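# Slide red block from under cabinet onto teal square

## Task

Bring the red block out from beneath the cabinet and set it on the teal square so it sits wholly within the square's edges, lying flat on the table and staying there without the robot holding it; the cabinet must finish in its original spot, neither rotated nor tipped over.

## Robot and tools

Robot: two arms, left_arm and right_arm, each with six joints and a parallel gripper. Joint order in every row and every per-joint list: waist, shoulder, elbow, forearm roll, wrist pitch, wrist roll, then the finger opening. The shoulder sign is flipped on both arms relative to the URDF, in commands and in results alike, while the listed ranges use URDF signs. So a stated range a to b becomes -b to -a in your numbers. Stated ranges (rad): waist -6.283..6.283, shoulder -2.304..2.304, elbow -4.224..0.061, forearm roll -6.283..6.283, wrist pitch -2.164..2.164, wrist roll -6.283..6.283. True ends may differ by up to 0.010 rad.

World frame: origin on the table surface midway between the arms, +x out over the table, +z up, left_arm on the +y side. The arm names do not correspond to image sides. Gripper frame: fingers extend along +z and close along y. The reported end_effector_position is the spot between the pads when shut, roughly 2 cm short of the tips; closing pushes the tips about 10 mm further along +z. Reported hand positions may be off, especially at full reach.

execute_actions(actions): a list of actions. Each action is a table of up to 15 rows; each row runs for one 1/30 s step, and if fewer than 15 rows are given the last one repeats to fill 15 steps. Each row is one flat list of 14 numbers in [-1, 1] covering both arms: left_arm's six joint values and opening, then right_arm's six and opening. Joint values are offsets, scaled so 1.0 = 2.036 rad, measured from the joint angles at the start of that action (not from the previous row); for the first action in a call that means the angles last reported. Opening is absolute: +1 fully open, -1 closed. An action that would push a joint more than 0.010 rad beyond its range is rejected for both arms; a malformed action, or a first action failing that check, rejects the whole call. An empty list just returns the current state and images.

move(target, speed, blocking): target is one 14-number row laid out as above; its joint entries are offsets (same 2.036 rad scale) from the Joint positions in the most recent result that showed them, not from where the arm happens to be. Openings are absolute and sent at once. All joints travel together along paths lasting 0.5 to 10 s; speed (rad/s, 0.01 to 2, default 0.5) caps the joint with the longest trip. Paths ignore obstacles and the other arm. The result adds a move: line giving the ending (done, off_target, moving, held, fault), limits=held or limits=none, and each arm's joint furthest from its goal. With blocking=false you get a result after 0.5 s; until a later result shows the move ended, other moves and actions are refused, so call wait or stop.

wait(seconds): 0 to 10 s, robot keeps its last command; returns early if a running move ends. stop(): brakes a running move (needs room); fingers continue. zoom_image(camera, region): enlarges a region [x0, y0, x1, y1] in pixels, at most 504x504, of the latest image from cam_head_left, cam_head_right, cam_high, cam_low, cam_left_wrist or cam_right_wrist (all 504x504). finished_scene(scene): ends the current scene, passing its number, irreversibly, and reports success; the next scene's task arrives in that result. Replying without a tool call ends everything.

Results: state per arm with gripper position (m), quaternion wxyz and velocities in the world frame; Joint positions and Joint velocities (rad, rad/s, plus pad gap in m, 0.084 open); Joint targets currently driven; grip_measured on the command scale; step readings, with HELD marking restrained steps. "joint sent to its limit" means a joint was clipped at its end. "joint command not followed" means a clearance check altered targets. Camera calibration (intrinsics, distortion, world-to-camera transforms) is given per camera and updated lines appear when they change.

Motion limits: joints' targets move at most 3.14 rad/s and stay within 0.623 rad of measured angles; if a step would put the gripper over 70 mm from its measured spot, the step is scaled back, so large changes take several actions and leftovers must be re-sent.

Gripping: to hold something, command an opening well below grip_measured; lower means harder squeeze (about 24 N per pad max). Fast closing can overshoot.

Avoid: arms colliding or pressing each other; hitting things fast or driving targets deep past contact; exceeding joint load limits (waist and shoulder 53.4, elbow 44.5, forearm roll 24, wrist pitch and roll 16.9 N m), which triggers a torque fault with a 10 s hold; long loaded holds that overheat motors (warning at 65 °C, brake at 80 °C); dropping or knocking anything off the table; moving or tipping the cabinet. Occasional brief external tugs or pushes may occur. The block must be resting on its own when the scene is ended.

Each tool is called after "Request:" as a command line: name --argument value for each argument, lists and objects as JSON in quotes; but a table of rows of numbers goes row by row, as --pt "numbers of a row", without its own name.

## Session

Request:
execute_actions --actions '[]'

Scene clock: 0.00 s.
left_arm: end_effector_position=(+0.6036, +0.0594, +0.3476) grip_measured=+1.00 end_effector_quat_wxyz=(+0.250, +0.725, -0.613, +0.190) end_effector_velocity=(-0.000, -0.000, -0.000) end_effector_angular_velocity=(+0.000, +0.001, -0.000) | right_arm: end_effector_position=(+0.4451, -0.7974, +0.2625) grip_measured=+1.00 end_effector_quat_wxyz=(+0.422, -0.539, +0.603, -0.410) end_effector_velocity=(-0.000, -0.001, +0.000) end_effector_angular_velocity=(+0.000, -0.001, -0.001)
Joint names: [waist, shoulder, elbow, forearm roll, wrist pitch, wrist roll]
Joint positions: left_arm=[-0.174  0.64  -1.574 -0.79  -0.973  1.649  0.084] | right_arm=[-1.052  0.377 -0.571  2.052 -1.163 -1.32   0.084]
Joint velocities: left_arm=[-0.  0.  0.  0.  0. -0.  0.] | right_arm=[-0.001  0.    -0.     0.001 -0.001  0.    -0.   ]
Joint targets: left_arm=[-0.174 0.640 -1.574 -0.790 -0.973 1.649] | right_arm=[-1.052 0.377 -0.571 2.052 -1.163 -1.320]
camera_calibration (this result's frames):
cam_left_wrist: T_world_to_cam=[[-0.986414, -0.0950903, 0.133961, 0.588233], [-0.156614, 0.790511, -0.592084, 0.317818], [-0.0495964, -0.60502, -0.794664, 0.471103], [0, 0, 0, 1]] pos_world=[0.653381, 0.0897229, 0.483743]
cam_right_wrist: T_world_to_cam=[[-0.308886, 0.0758092, -0.948073, 0.480896], [0.0400051, 0.996972, 0.0666854, 0.825964], [0.950257, -0.0173296, -0.310984, -0.224133], [0, 0, 0, 1]] pos_world=[0.328484, -0.863803, 0.331143]

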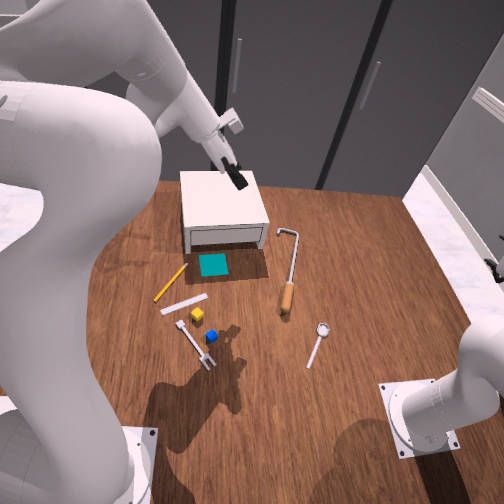

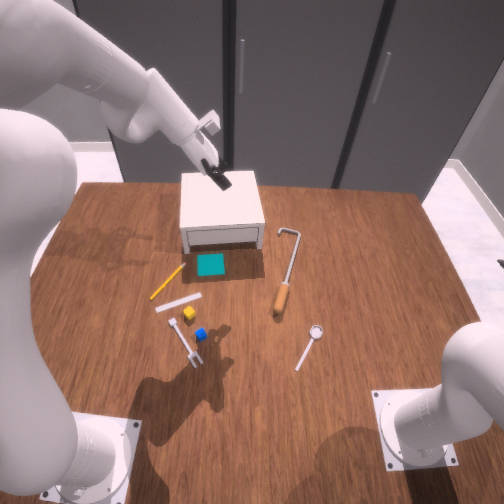

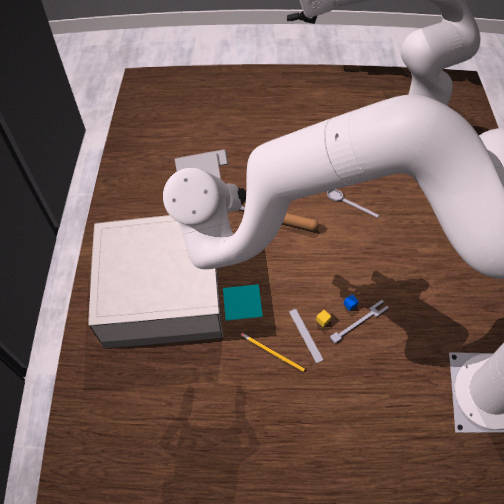

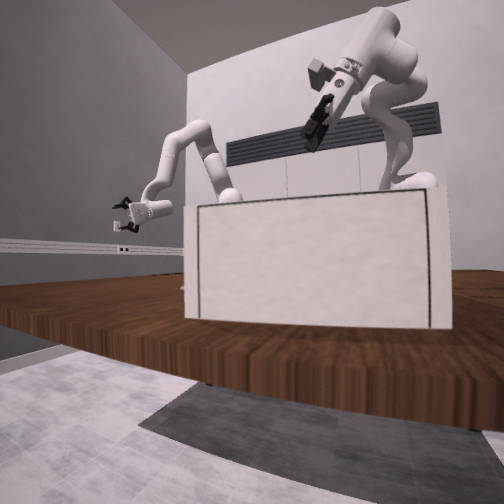

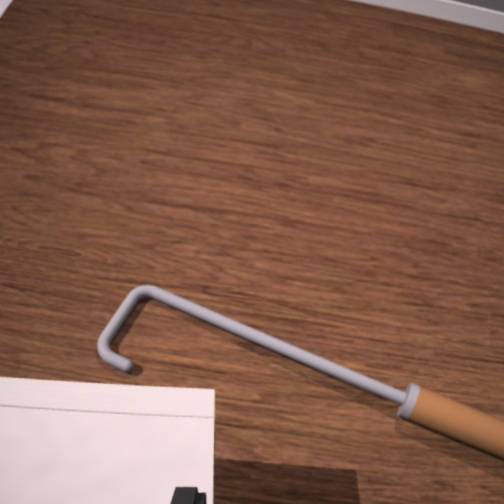

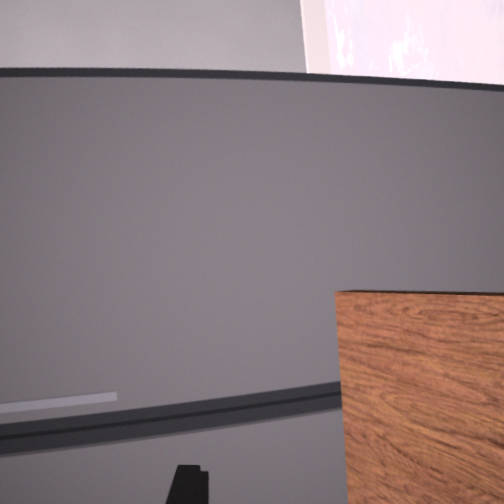

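Request:
zoom_image --camera "cam_head_right" --region '[140, 160, 340, 380]'

Request:
zoom_image --camera "cam_head_right" --region '[170, 215, 280, 290]'

Request:
zoom_image --camera "cam_head_right" --region '[255, 220, 325, 325]'

Request:
zoom_image --camera "cam_head_left" --region '[255, 220, 325, 325]'

Request:
zoom_image --camera "cam_head_left" --region '[170, 215, 280, 290]'

Region (140, 160, 340, 380) of cam_head_right's 504x504 image, scaled by 2.291, with more detail than that image has; it fills the left 458 columns of this view, and the rest is white.

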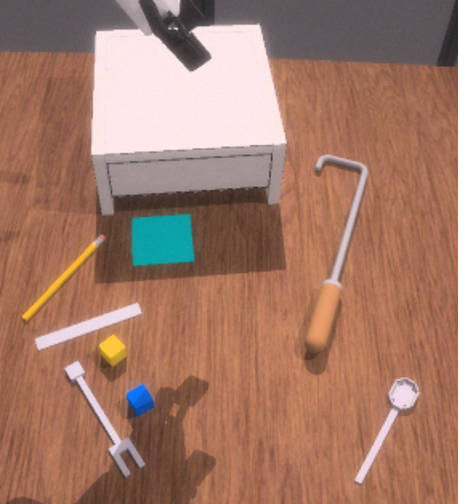

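Region (170, 215, 280, 290) of cam_head_right's 504x504 image, scaled by 4.582, with more detail than that image has; it fills the top 344 rows of this view, and the rest is white.

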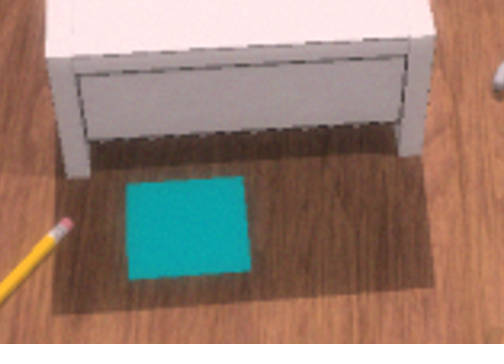

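Region (255, 220, 325, 325) of cam_head_right's 504x504 image, scaled by 4.800, with more detail than that image has.

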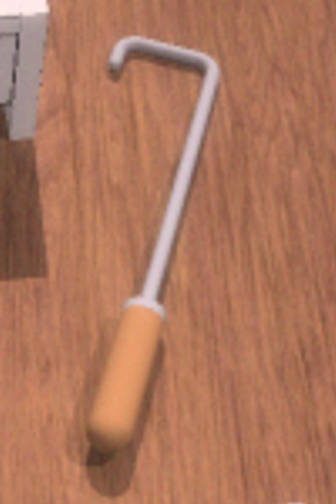

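Region (255, 220, 325, 325) of cam_head_left's 504x504 image, scaled by 4.800, with more detail than that image has.

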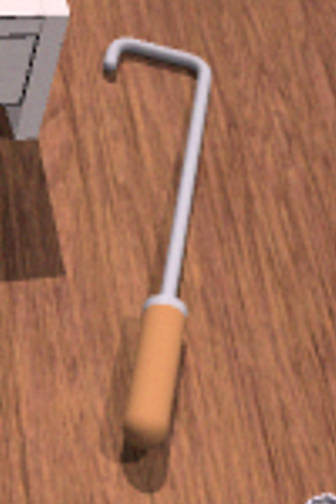

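Region (170, 215, 280, 290) of cam_head_left's 504x504 image, scaled by 4.582, with more detail than that image has; it fills the top 344 rows of this view, and the rest is white.

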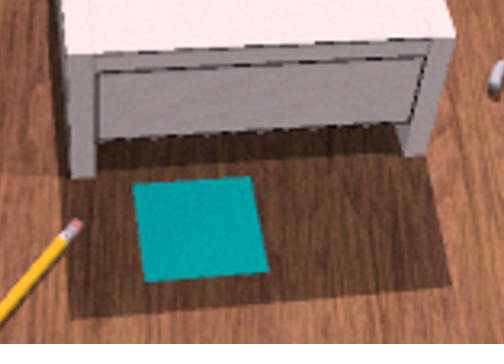

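Request:
move --target '[-0.1100,-0.0933,0.4784,0.2644,0.9936,0.6845,-1,0.8685,0.1096,-0.1985,-1.0,0.3870,-0.4067,0.6]' --speed 1.2

Scene clock: 87.23 s.
left_arm: end_effector_position=(+0.5288, +0.1397, +0.2265) grip_measured=-1.00 end_effector_quat_wxyz=(+0.553, +0.033, +0.826, -0.101) end_effector_velocity=(-0.001, -0.000, -0.001) end_effector_angular_velocity=(+0.001, +0.001, -0.001) | right_arm: end_effector_position=(+0.4258, -0.1278, +0.1000) grip_measured=+0.59 end_effector_quat_wxyz=(-0.002, +0.154, +0.988, +0.002) end_effector_velocity=(-0.001, +0.001, +0.000) end_effector_angular_velocity=(+0.001, -0.001, +0.005)
Joint names: [waist, shoulder, elbow, forearm roll, wrist pitch, wrist roll]
Joint positions: left_arm=[-0.398  0.45  -0.6   -0.252  1.05   3.042  0.   ] | right_arm=[ 0.716  0.6   -0.975  0.017 -0.375 -2.148  0.069]
Joint velocities: left_arm=[-0.     0.     0.001  0.     0.     0.001  0.   ] | right_arm=[ 0.003 -0.001  0.    -0.001  0.001 -0.001  0.   ]
Joint targets: left_arm=[-0.398 0.450 -0.600 -0.252 1.050 3.042] | right_arm=[0.716 0.600 -0.975 0.017 -0.375 -2.148]
move: done; limits=none; left_arm: farthest joint: the wrist roll, 0.001 radians from its target (1.394 radians at the start); right_arm: farthest joint: the forearm roll, 0.001 radians from its target (2.036 radians at the start)
camera_calibration (this result's frames):
cam_left_wrist: T_world_to_cam=[[0.154676, 0.982441, -0.104334, -0.161671], [0.390193, 0.0362723, 0.920018, -0.355358], [0.907648, -0.183015, -0.377731, -0.239847], [0, 0, 0, 1]] pos_world=[0.381361, 0.127826, 0.21947]
cam_right_wrist: T_world_to_cam=[[0.296921, 0.954864, 0.0085046, 0.0288428], [0.95473, -0.297025, 0.0163193, -0.379894], [0.0181088, 0.00327405, -0.999831, 0.223743], [0, 0, 0, 1]] pos_world=[0.350081, -0.141111, 0.229659]

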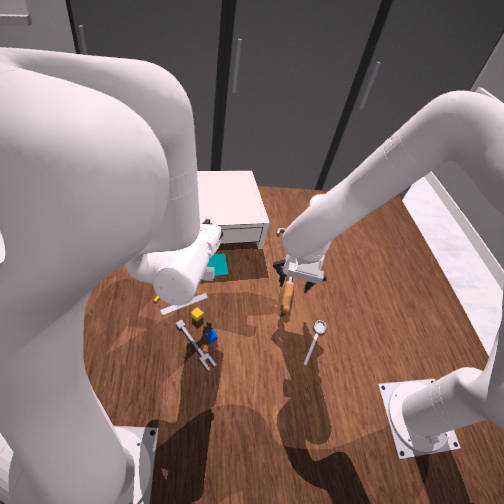

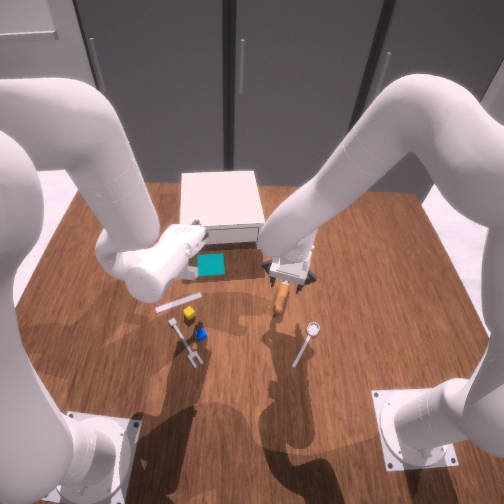

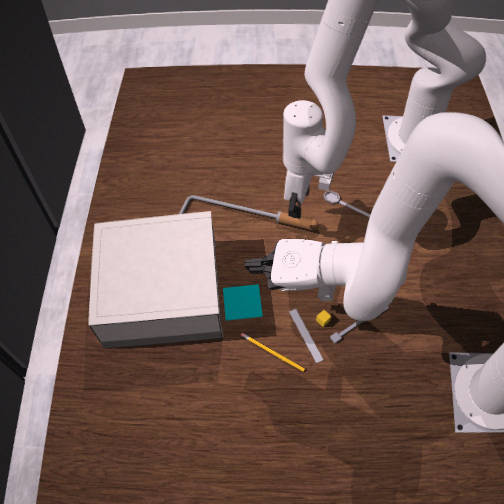

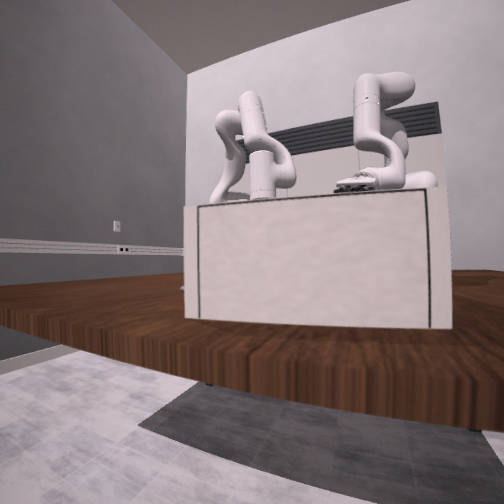

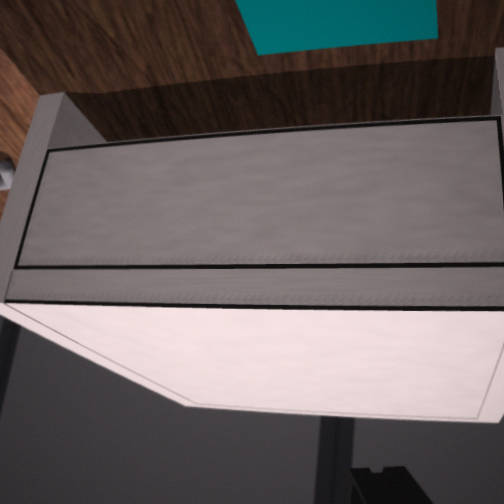

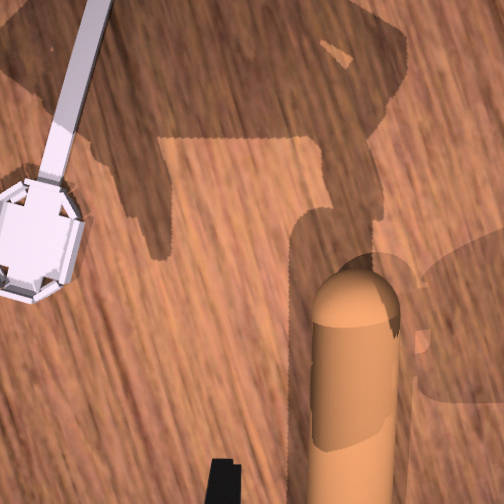

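Request:
move --target '[0,0.2376,0.0350,0,0.3899,0,-1,0.0031,0.0788,-0.0164,-0.0083,0.0624,0.0132,0.45]' --speed 0.8

Scene clock: 95.27 s.
left_arm: end_effector_position=(+0.4562, +0.1817, +0.1160) grip_measured=-1.00 end_effector_quat_wxyz=(+0.660, +0.078, +0.744, -0.070) end_effector_velocity=(-0.001, +0.000, -0.001) end_effector_angular_velocity=(+0.001, -0.000, -0.000) | right_arm: end_effector_position=(+0.4270, -0.1245, +0.0261) grip_measured=+0.44 end_effector_quat_wxyz=(-0.000, +0.156, +0.988, -0.000) end_effector_velocity=(-0.000, +0.000, +0.000) end_effector_angular_velocity=(-0.001, +0.000, +0.001)
Joint names: [waist, shoulder, elbow, forearm roll, wrist pitch, wrist roll]
Joint positions: left_arm=[-0.398  0.934 -0.529 -0.252  1.843  3.042  0.   ] | right_arm=[ 0.722  0.76  -1.008 -0.    -0.248 -2.121  0.063]
Joint velocities: left_arm=[-0.     0.002  0.001 -0.     0.002  0.     0.   ] | right_arm=[ 0.    -0.     0.    -0.001 -0.001  0.     0.   ]
Joint targets: left_arm=[-0.398 0.934 -0.529 -0.252 1.843 3.042] | right_arm=[0.722 0.760 -1.008 -0.000 -0.248 -2.121]
move: done; limits=none; left_arm: farthest joint: the wrist pitch, 0.001 radians from its target (0.794 radians at the start); right_arm: farthest joint: the waist, 0.000 radians from its target (0.006 radians at the start)
camera_calibration (this result's frames):
cam_left_wrist: T_world_to_cam=[[0.190705, 0.981431, 0.0206071, -0.233936], [0.122588, -0.0446381, 0.991453, -0.0983871], [0.973963, -0.186549, -0.128825, -0.266443], [0, 0, 0, 1]] pos_world=[0.316179, 0.175496, 0.0680425]
cam_right_wrist: T_world_to_cam=[[0.30151, 0.953449, 0.00519835, 0.0239749], [0.953206, -0.301551, 0.0215534, -0.378852], [0.0221177, -0.00154348, -0.999754, 0.147474], [0, 0, 0, 1]] pos_world=[0.350634, -0.136875, 0.155479]

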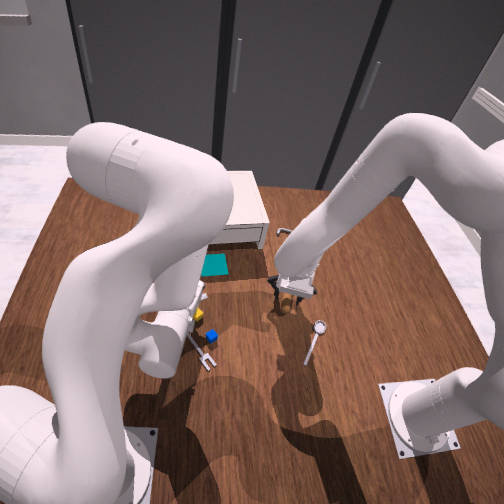

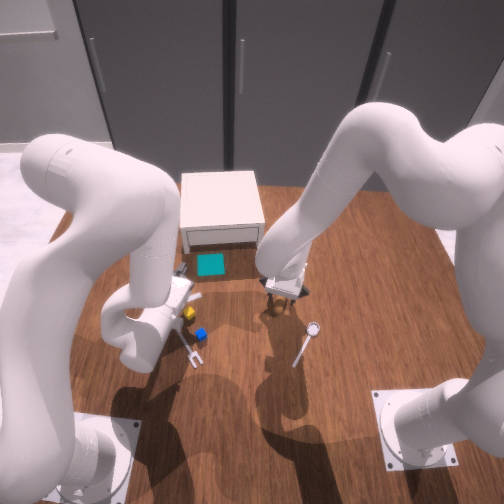

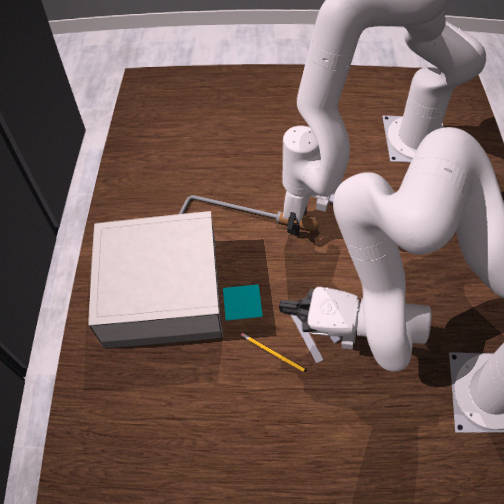

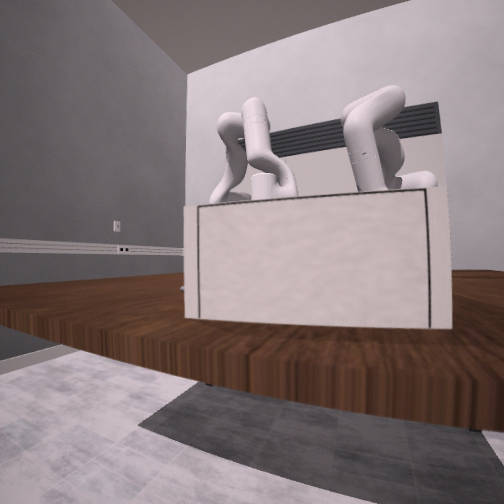

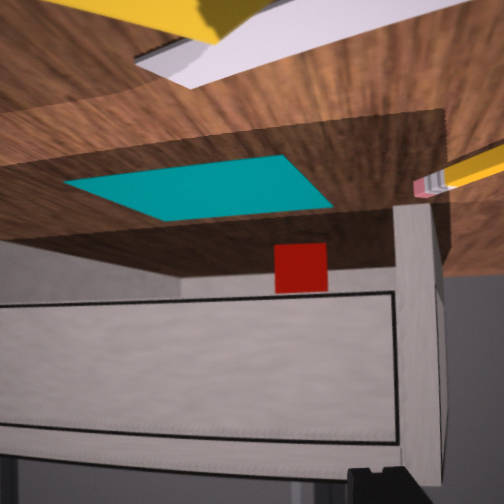

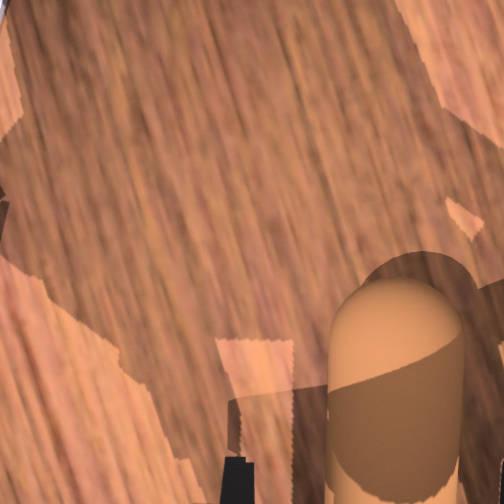

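Request:
execute_actions --actions '[[[0,0,0,0,0,0,-1,0,0,0,0,0,0,0.33],[0,0,0,0,0,0,-1,0,0,0,0,0,0,0.21],[0,0,0,0,0,0,-1,0,0,0,0,0,0,0.1],[0,0,0,0,0,0,-1,0,0,0,0,0,0,0.0],[0,0,0,0,0,0,-1,0,0,0,0,0,0,-0.08],[0,0,0,0,0,0,-1,0,0,0,0,0,0,-0.15],[0,0,0,0,0,0,-1,0,0,0,0,0,0,-0.21],[0,0,0,0,0,0,-1,0,0,0,0,0,0,-0.27],[0,0,0,0,0,0,-1,0,0,0,0,0,0,-0.33],[0,0,0,0,0,0,-1,0,0,0,0,0,0,-0.4],[0,0,0,0,0,0,-1,0,0,0,0,0,0,-0.5],[0,0,0,0,0,0,-1,0,0,0,0,0,0,-0.62],[0,0,0,0,0,0,-1,0,0,0,0,0,0,-0.75],[0,0,0,0,0,0,-1,0,0,0,0,0,0,-0.88],[0,0,0,0,0,0,-1,0,0,0,0,0,0,-1]]]'

Request:
zoom_image --camera "cam_left_wrist" --region '[150, 140, 450, 320]'

Request:
zoom_image --camera "cam_left_wrist" --region '[260, 225, 345, 305]'

Request:
zoom_image --camera "cam_left_wrist" --region '[0, 140, 250, 320]'

Scene clock: 99.07 s.
left_arm: end_effector_position=(+0.4562, +0.1817, +0.1160) grip_measured=-1.00 end_effector_quat_wxyz=(+0.660, +0.078, +0.744, -0.070) end_effector_velocity=(-0.000, +0.000, +0.000) end_effector_angular_velocity=(+0.000, -0.000, +0.000) | right_arm: end_effector_position=(+0.4270, -0.1245, +0.0261) grip_measured=-0.32 end_effector_quat_wxyz=(-0.000, +0.156, +0.988, -0.000) end_effector_velocity=(-0.000, +0.000, -0.000) end_effector_angular_velocity=(+0.001, -0.001, +0.000)
Joint names: [waist, shoulder, elbow, forearm roll, wrist pitch, wrist roll]
Joint positions: left_arm=[-0.398  0.934 -0.529 -0.252  1.843  3.042  0.   ] | right_arm=[ 0.722  0.76  -1.008 -0.    -0.248 -2.121  0.03 ]
Joint velocities: left_arm=[-0. -0.  0. -0.  0.  0.  0.] | right_arm=[ 0.     0.     0.     0.     0.001 -0.     0.   ]
Joint targets: left_arm=[-0.398 0.934 -0.529 -0.252 1.843 3.042] | right_arm=[0.722 0.760 -1.008 -0.000 -0.248 -2.121]
Step readings (joint positions):
0: left_arm=[-0.398 0.934 -0.529 -0.252 1.843 3.042] | right_arm=[0.722 0.760 -1.008 -0.000 -0.248 -2.121]
1: left_arm=[-0.398 0.934 -0.529 -0.252 1.843 3.042] | right_arm=[0.722 0.760 -1.008 -0.000 -0.248 -2.121]
2: left_arm=[-0.398 0.934 -0.529 -0.252 1.843 3.042] | right_arm=[0.722 0.760 -1.008 -0.000 -0.248 -2.121]
4: left_arm=[-0.398 0.934 -0.529 -0.252 1.843 3.042] | right_arm=[0.722 0.760 -1.008 -0.000 -0.248 -2.121]
8: left_arm=[-0.398 0.934 -0.529 -0.252 1.843 3.042] | right_arm=[0.722 0.760 -1.008 -0.000 -0.248 -2.121]
15: Joint positions above
camera_calibration (this result's frames):
cam_left_wrist: T_world_to_cam=[[0.190705, 0.981431, 0.0206083, -0.233937], [0.122591, -0.0446398, 0.991453, -0.0983863], [0.973963, -0.186548, -0.128828, -0.266441], [0, 0, 0, 1]] pos_world=[0.316178, 0.175497, 0.0680413]
cam_right_wrist: T_world_to_cam=[[0.301363, 0.953494, 0.00536573, 0.0239622], [0.953249, -0.301407, 0.0216623, -0.378881], [0.0222722, -0.00141333, -0.999751, 0.147459], [0, 0, 0, 1]] pos_world=[0.350663, -0.136837, 0.155501]

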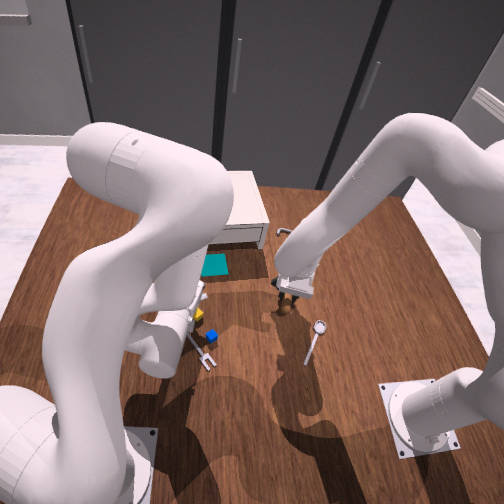

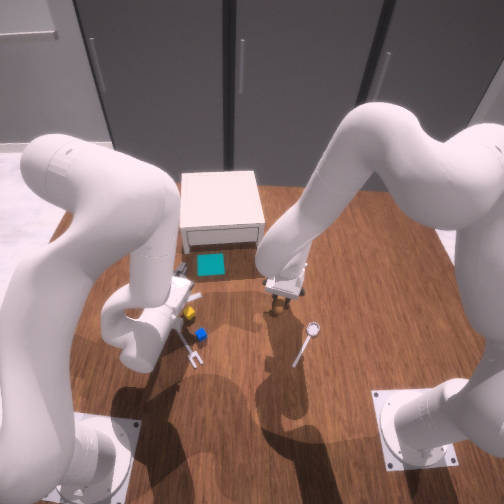

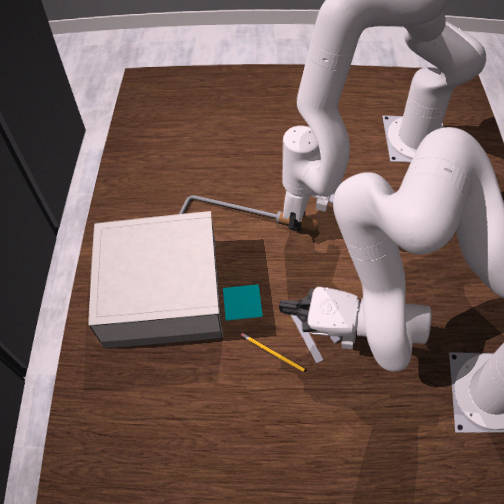

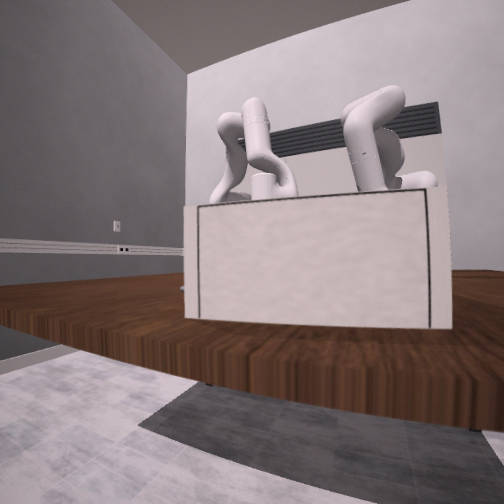

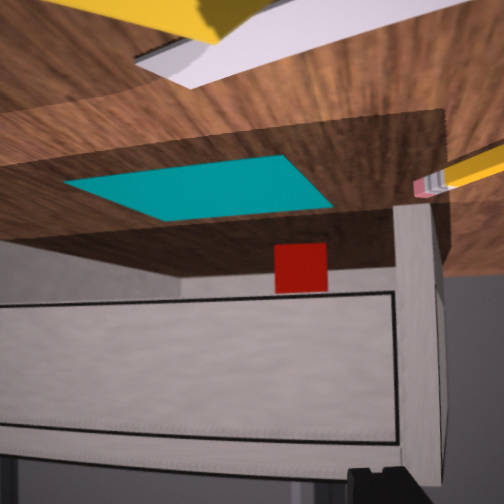

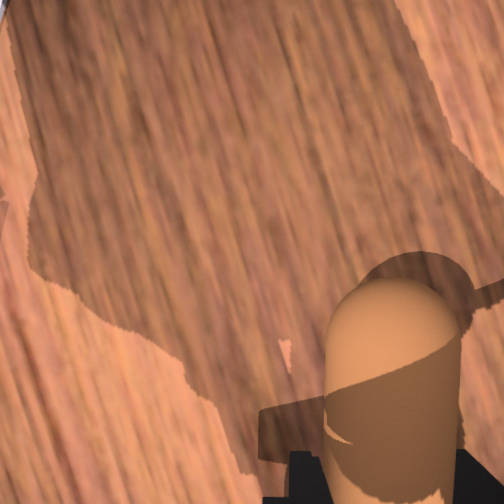

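Region (150, 140, 450, 320) of cam_left_wrist's 504x504 image, scaled by 1.680, with more detail than that image has; it fills the top 302 rows of this view, and the rest is white.

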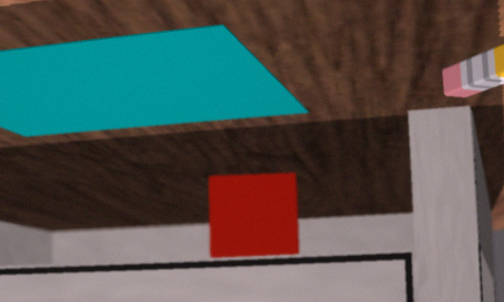

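Region (260, 225, 345, 305) of cam_left_wrist's 504x504 image, scaled by 5.929, with more detail than that image has; it fills the top 474 rows of this view, and the rest is white.

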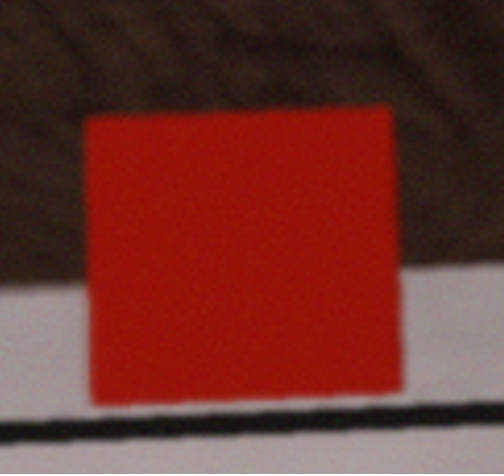

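Region (0, 140, 250, 320) of cam_left_wrist's 504x504 image, scaled by 2.016, with more detail than that image has; it fills the top 363 rows of this view, and the rest is white.

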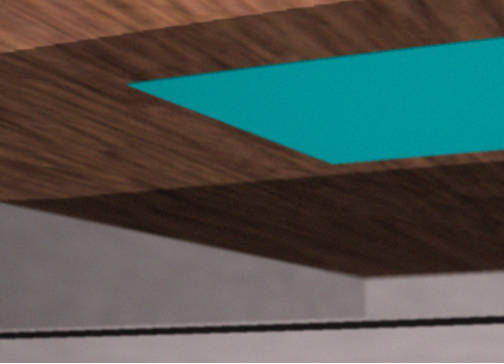

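Request:
execute_actions --actions '[[[0,0,0,0,0,0,-1,0.0004,-0.0007,0.0006,0,0.0,0.0004,-1],[0,0,0,0,0,0,-1,0.0016,-0.0023,0.0026,0,0.0003,0.0016,-1],[0,0,0,0,0,0,-1,0.0037,-0.0047,0.0058,0,0.0011,0.0037,-1],[0,0,0,0,0,0,-1,0.0065,-0.0074,0.0097,0,0.0023,0.0065,-1],[0,0,0,0,0,0,-1,0.0099,-0.0104,0.0144,0,0.0040,0.0099,-1],[0,0,0,0,0,0,-1,0.0139,-0.0133,0.0197,0,0.0063,0.0139,-1],[0,0,0,0,0,0,-1,0.0186,-0.0161,0.0254,0,0.0093,0.0186,-1],[0,0,0,0,0,0,-1,0.0238,-0.0190,0.0314,0,0.0124,0.0238,-1],[0,0,0,0,0,0,-1,0.0295,-0.0220,0.0376,0,0.0156,0.0295,-1],[0,0,0,0,0,0,-1,0.0357,-0.0250,0.0440,0,0.0190,0.0357,-1],[0,0,0,0,0,0,-1,0.0422,-0.0281,0.0503,0,0.0222,0.0422,-1],[0,0,0,0,0,0,-1,0.0491,-0.0311,0.0566,0,0.0255,0.0491,-1],[0,0,0,0,0,0,-1,0.0563,-0.0340,0.0627,0,0.0287,0.0561,-1],[0,0,0,0,0,0,-1,0.0636,-0.0367,0.0684,0,0.0317,0.0621,-1],[0,0,0,0,0,0,-1,0.0711,-0.0393,0.0737,0,0.0344,0.0670,-1]],[[0,0,0,0,0,0,-1,0.0315,-0.0114,0.0237,0,0.0123,0.0235,-1],[0,0,0,0,0,0,-1,0.0389,-0.0134,0.0280,0,0.0146,0.0259,-1],[0,0,0,0,0,0,-1,0.0461,-0.0151,0.0316,0,0.0165,0.0271,-1],[0,0,0,0,0,0,-1,0.0530,-0.0165,0.0345,0,0.0180,0.0271,-1],[0,0,0,0,0,0,-1,0.0596,-0.0175,0.0366,0,0.0191,0.0258,-1],[0,0,0,0,0,0,-1,0.0655,-0.0181,0.0379,0,0.0199,0.0233,-1],[0,0,0,0,0,0,-1,0.0709,-0.0183,0.0383,0,0.0200,0.0194,-1],[0,0,0,0,0,0,-1,0.0755,-0.0181,0.0379,0,0.0198,0.0143,-1],[0,0,0,0,0,0,-1,0.0793,-0.0174,0.0366,0,0.0191,0.0081,-1],[0,0,0,0,0,0,-1,0.0822,-0.0163,0.0341,0,0.0178,0.0005,-1],[0,0,0,0,0,0,-1,0.0844,-0.0149,0.0311,0,0.0162,-0.0080,-1],[0,0,0,0,0,0,-1,0.0864,-0.0134,0.0280,0,0.0146,-0.0168,-1],[0,0,0,0,0,0,-1,0.0883,-0.0120,0.0250,0,0.0130,-0.0257,-1],[0,0,0,0,0,0,-1,0.0902,-0.0106,0.0221,0,0.0115,-0.0346,-1],[0,0,0,0,0,0,-1,0.0920,-0.0092,0.0193,0,0.0101,-0.0434,-1]],[[0,0,0,0,0,0,-1,0.0080,0.0058,-0.0123,0,-0.0065,-0.0378,-1],[0,0,0,0,0,0,-1,0.0096,0.0071,-0.0149,0,-0.0078,-0.0462,-1],[0,0,0,0,0,0,-1,0.0110,0.0082,-0.0172,0,-0.0090,-0.0542,-1],[0,0,0,0,0,0,-1,0.0124,0.0092,-0.0195,0,-0.0102,-0.0618,-1],[0,0,0,0,0,0,-1,0.0136,0.0102,-0.0215,0,-0.0113,-0.0689,-1],[0,0,0,0,0,0,-1,0.0146,0.0111,-0.0233,0,-0.0122,-0.0752,-1],[0,0,0,0,0,0,-1,0.0156,0.0118,-0.0249,0,-0.0130,-0.0809,-1],[0,0,0,0,0,0,-1,0.0163,0.0125,-0.0262,0,-0.0137,-0.0858,-1],[0,0,0,0,0,0,-1,0.0169,0.0130,-0.0272,0,-0.0142,-0.0897,-1],[0,0,0,0,0,0,-1,0.0174,0.0133,-0.0280,0,-0.0147,-0.0927,-1],[0,0,0,0,0,0,-1,0.0177,0.0136,-0.0285,0,-0.0149,-0.0945,-1],[0,0,0,0,0,0,-1,0.0177,0.0137,-0.0286,0,-0.0150,-0.0951,-1]]]'

Scene clock: 186.30 s.
left_arm: end_effector_position=(+0.4562, +0.1817, +0.1160) grip_measured=-1.00 end_effector_quat_wxyz=(+0.660, +0.078, +0.744, -0.070) end_effector_velocity=(-0.000, +0.001, -0.001) end_effector_angular_velocity=(+0.000, +0.001, +0.001) | right_arm: end_effector_position=(+0.2949, -0.0555, +0.0299) grip_measured=-0.32 end_effector_quat_wxyz=(-0.000, -0.047, +0.999, -0.000) end_effector_velocity=(-0.002, +0.010, -0.001) end_effector_angular_velocity=(-0.003, +0.002, +0.110)
Joint names: [waist, shoulder, elbow, forearm roll, wrist pitch, wrist roll]
Joint positions: left_arm=[-0.398  0.934 -0.529 -0.252  1.843  3.042  0.   ] | right_arm=[ 1.013  0.701 -0.902 -0.    -0.201 -2.238  0.03 ]
Joint velocities: left_arm=[ 0.001  0.001  0.     0.    -0.    -0.     0.   ] | right_arm=[ 0.015  0.013 -0.025  0.001 -0.015 -0.097 -0.   ]
Joint targets: left_arm=[-0.398 0.934 -0.529 -0.252 1.843 3.042] | right_arm=[1.014 0.702 -0.904 -0.000 -0.202 -2.247]
Step readings (joint positions; steps 1 to 15: 1st action; 16 to 30: 2nd action; 31 to 45: 3rd action):
0: left_arm=[-0.398 0.934 -0.529 -0.252 1.843 3.042] | right_arm=[0.722 0.760 -1.008 -0.000 -0.248 -2.121]
1: left_arm=[-0.398 0.934 -0.529 -0.252 1.843 3.042] | right_arm=[0.722 0.760 -1.008 -0.000 -0.248 -2.121]
2: left_arm=[-0.398 0.934 -0.529 -0.252 1.843 3.042] | right_arm=[0.722 0.760 -1.008 -0.000 -0.248 -2.121]
4: left_arm=[-0.398 0.934 -0.529 -0.252 1.843 3.042] | right_arm=[0.724 0.757 -1.004 -0.000 -0.248 -2.119]
8: left_arm=[-0.398 0.934 -0.529 -0.252 1.843 3.042] | right_arm=[0.740 0.742 -0.982 0.000 -0.240 -2.103]
15: left_arm=[-0.398 0.934 -0.529 -0.252 1.843 3.042] | right_arm=[0.810 0.703 -0.906 -0.000 -0.203 -2.034]
16: left_arm=[-0.398 0.934 -0.529 -0.252 1.843 3.042] | right_arm=[0.824 0.698 -0.894 -0.000 -0.197 -2.022]
17: left_arm=[-0.398 0.934 -0.529 -0.252 1.843 3.042] | right_arm=[0.837 0.693 -0.884 -0.000 -0.192 -2.011]
19: left_arm=[-0.398 0.934 -0.529 -0.252 1.843 3.042] | right_arm=[0.863 0.684 -0.866 0.000 -0.183 -1.996]
23: left_arm=[-0.398 0.934 -0.529 -0.252 1.843 3.042] | right_arm=[0.916 0.672 -0.840 0.000 -0.169 -1.987]
30: left_arm=[-0.398 0.934 -0.529 -0.252 1.843 3.042] | right_arm=[0.978 0.674 -0.846 -0.000 -0.172 -2.053]
31: left_arm=[-0.398 0.934 -0.529 -0.252 1.843 3.042] | right_arm=[0.983 0.677 -0.850 -0.000 -0.174 -2.069]
32: left_arm=[-0.398 0.934 -0.529 -0.252 1.843 3.042] | right_arm=[0.987 0.679 -0.856 -0.000 -0.177 -2.085]
34: left_arm=[-0.398 0.934 -0.529 -0.252 1.843 3.042] | right_arm=[0.992 0.684 -0.866 -0.000 -0.182 -2.115]
38: left_arm=[-0.398 0.934 -0.529 -0.252 1.843 3.042] | right_arm=[1.002 0.693 -0.884 -0.000 -0.192 -2.175]
45: Joint positions above
camera_calibration (this result's frames):
cam_left_wrist: T_world_to_cam=[[0.190705, 0.981431, 0.0206084, -0.233937], [0.122591, -0.0446399, 0.991453, -0.0983862], [0.973963, -0.186549, -0.128828, -0.266441], [0, 0, 0, 1]] pos_world=[0.316178, 0.175497, 0.0680413]
cam_right_wrist: T_world_to_cam=[[-0.101273, 0.994847, 0.00484809, 0.119041], [0.994645, 0.101149, 0.0212319, -0.222044], [0.0206321, 0.00697234, -0.999763, 0.155238], [0, 0, 0, 1]] pos_world=[0.229708, -0.0970503, 0.159339]

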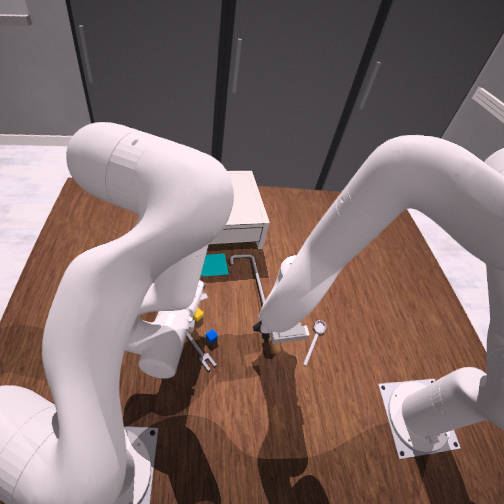

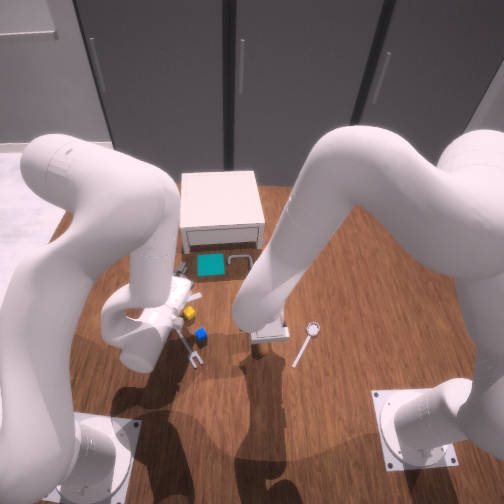

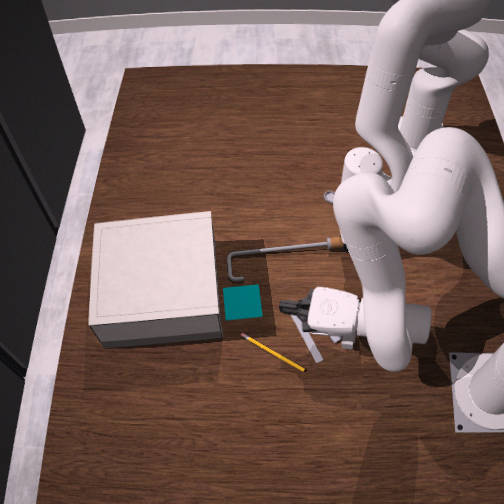

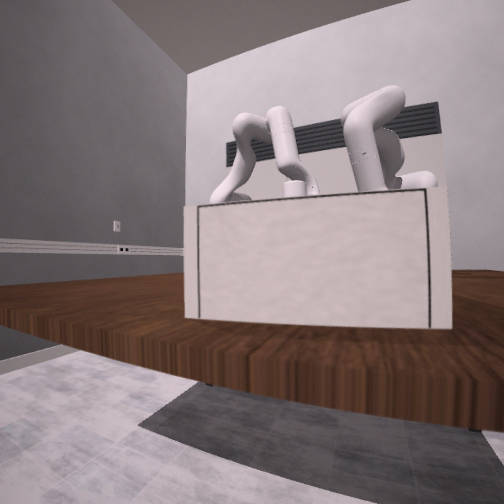

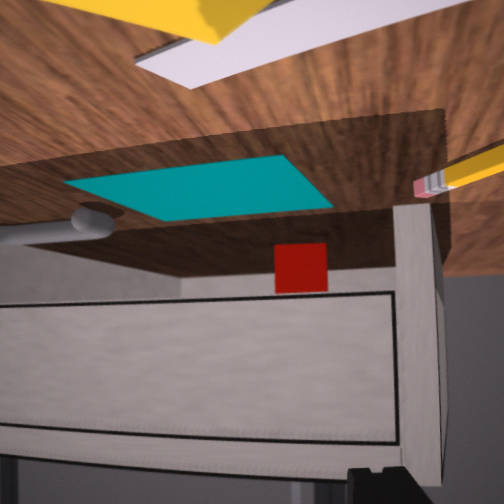

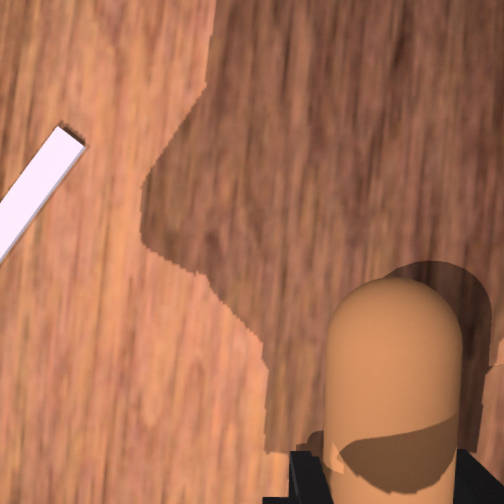

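Request:
execute_actions --actions '[]'

Request:
zoom_image --camera "cam_high" --region '[200, 200, 350, 340]'

Request:
zoom_image --camera "cam_head_right" --region '[170, 215, 280, 290]'

Request:
zoom_image --camera "cam_head_left" --region '[195, 235, 295, 335]'

Scene clock: 187.50 s.
left_arm: end_effector_position=(+0.4562, +0.1817, +0.1160) grip_measured=-1.00 end_effector_quat_wxyz=(+0.660, +0.078, +0.744, -0.070) end_effector_velocity=(-0.000, -0.000, -0.000) end_effector_angular_velocity=(+0.000, +0.000, -0.000) | right_arm: end_effector_position=(+0.2947, -0.0545, +0.0298) grip_measured=-0.32 end_effector_quat_wxyz=(-0.000, -0.052, +0.999, -0.000) end_effector_velocity=(+0.000, +0.000, +0.000) end_effector_angular_velocity=(+0.001, -0.000, -0.001)
Joint names: [waist, shoulder, elbow, forearm roll, wrist pitch, wrist roll]
Joint positions: left_arm=[-0.398  0.934 -0.529 -0.252  1.843  3.042  0.   ] | right_arm=[ 1.014  0.702 -0.904 -0.    -0.202 -2.247  0.03 ]
Joint velocities: left_arm=[-0.001  0.    -0.    -0.001 -0.001  0.     0.   ] | right_arm=[ 0.     0.    -0.001  0.001  0.     0.     0.   ]
Joint targets: left_arm=[-0.398 0.934 -0.529 -0.252 1.843 3.042] | right_arm=[1.014 0.702 -0.904 -0.000 -0.202 -2.247]
camera_calibration (this result's frames):
cam_left_wrist: T_world_to_cam=[[0.190705, 0.981431, 0.0206084, -0.233937], [0.122591, -0.0446398, 0.991453, -0.0983862], [0.973963, -0.186549, -0.128827, -0.266441], [0, 0, 0, 1]] pos_world=[0.316178, 0.175497, 0.0680414]
cam_right_wrist: T_world_to_cam=[[-0.111141, 0.993793, 0.00471798, 0.120929], [0.993594, 0.111019, 0.0211167, -0.221147], [0.0204618, 0.00703469, -0.999766, 0.155254], [0, 0, 0, 1]] pos_world=[0.229994, -0.0967193, 0.159317]

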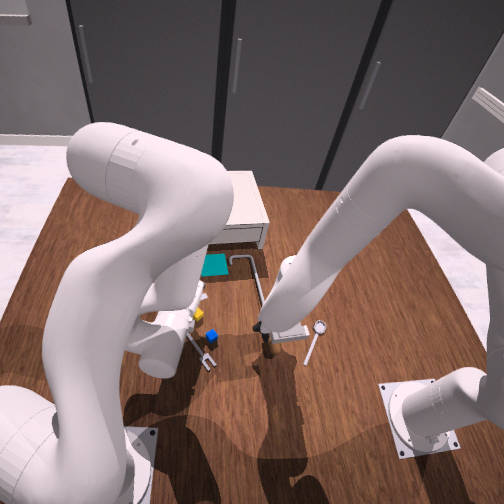

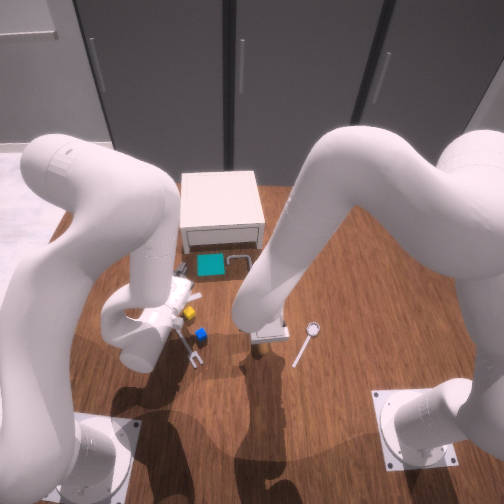

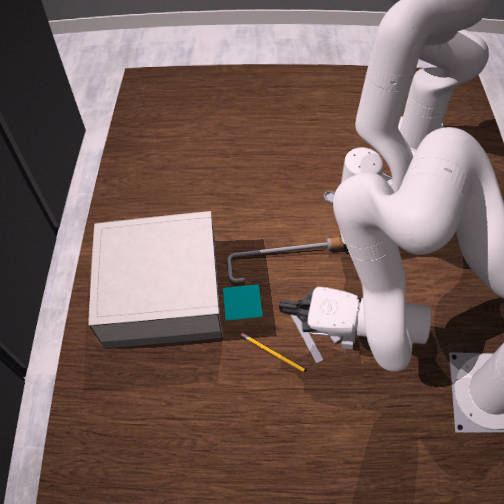

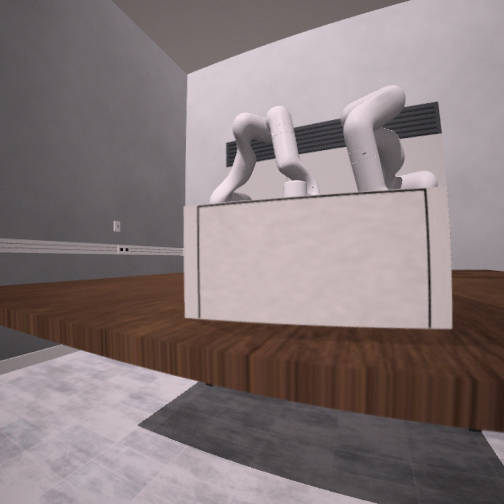

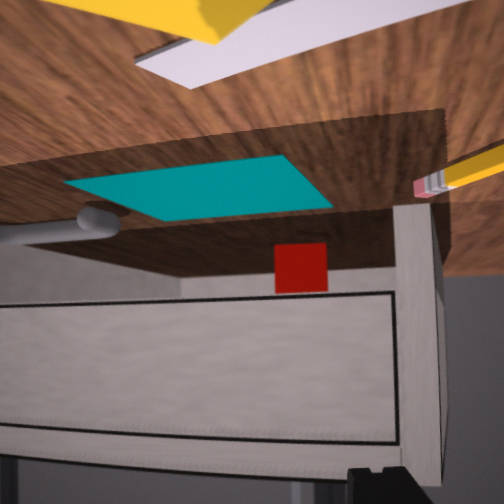

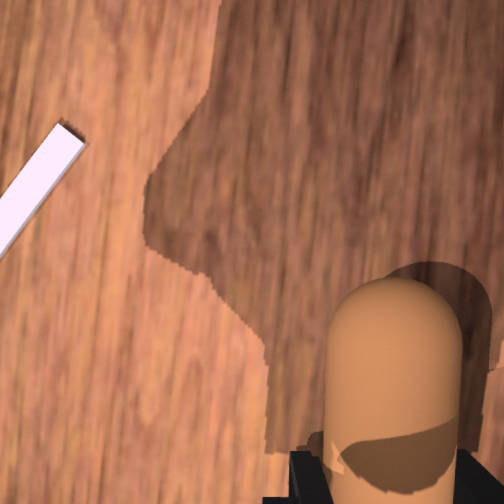

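Region (200, 200, 350, 340) of cam_high's 504x504 image, scaled by 3.360, with more detail than that image has; it fills the top 470 rows of this view, and the rest is white.

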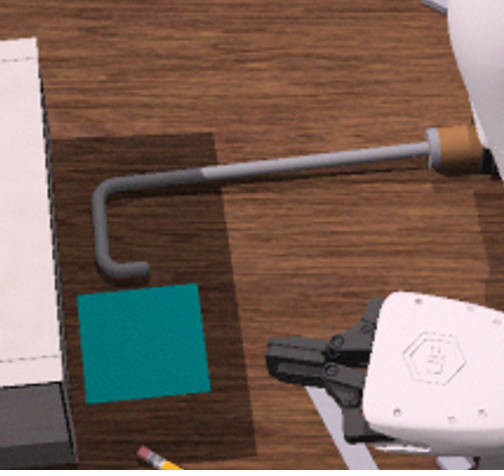

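Region (170, 215, 280, 290) of cam_head_right's 504x504 image, scaled by 4.582, with more detail than that image has; it fills the top 344 rows of this view, and the rest is white.

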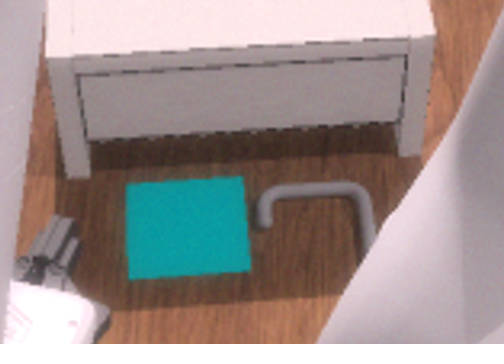

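Region (195, 235, 295, 335) of cam_head_left's 504x504 image, scaled by 5.040, with more detail than that image has.

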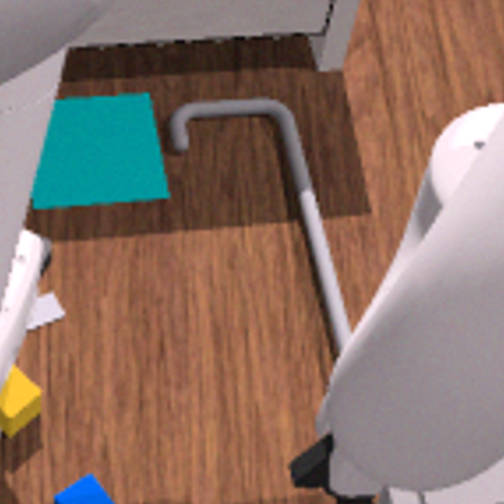

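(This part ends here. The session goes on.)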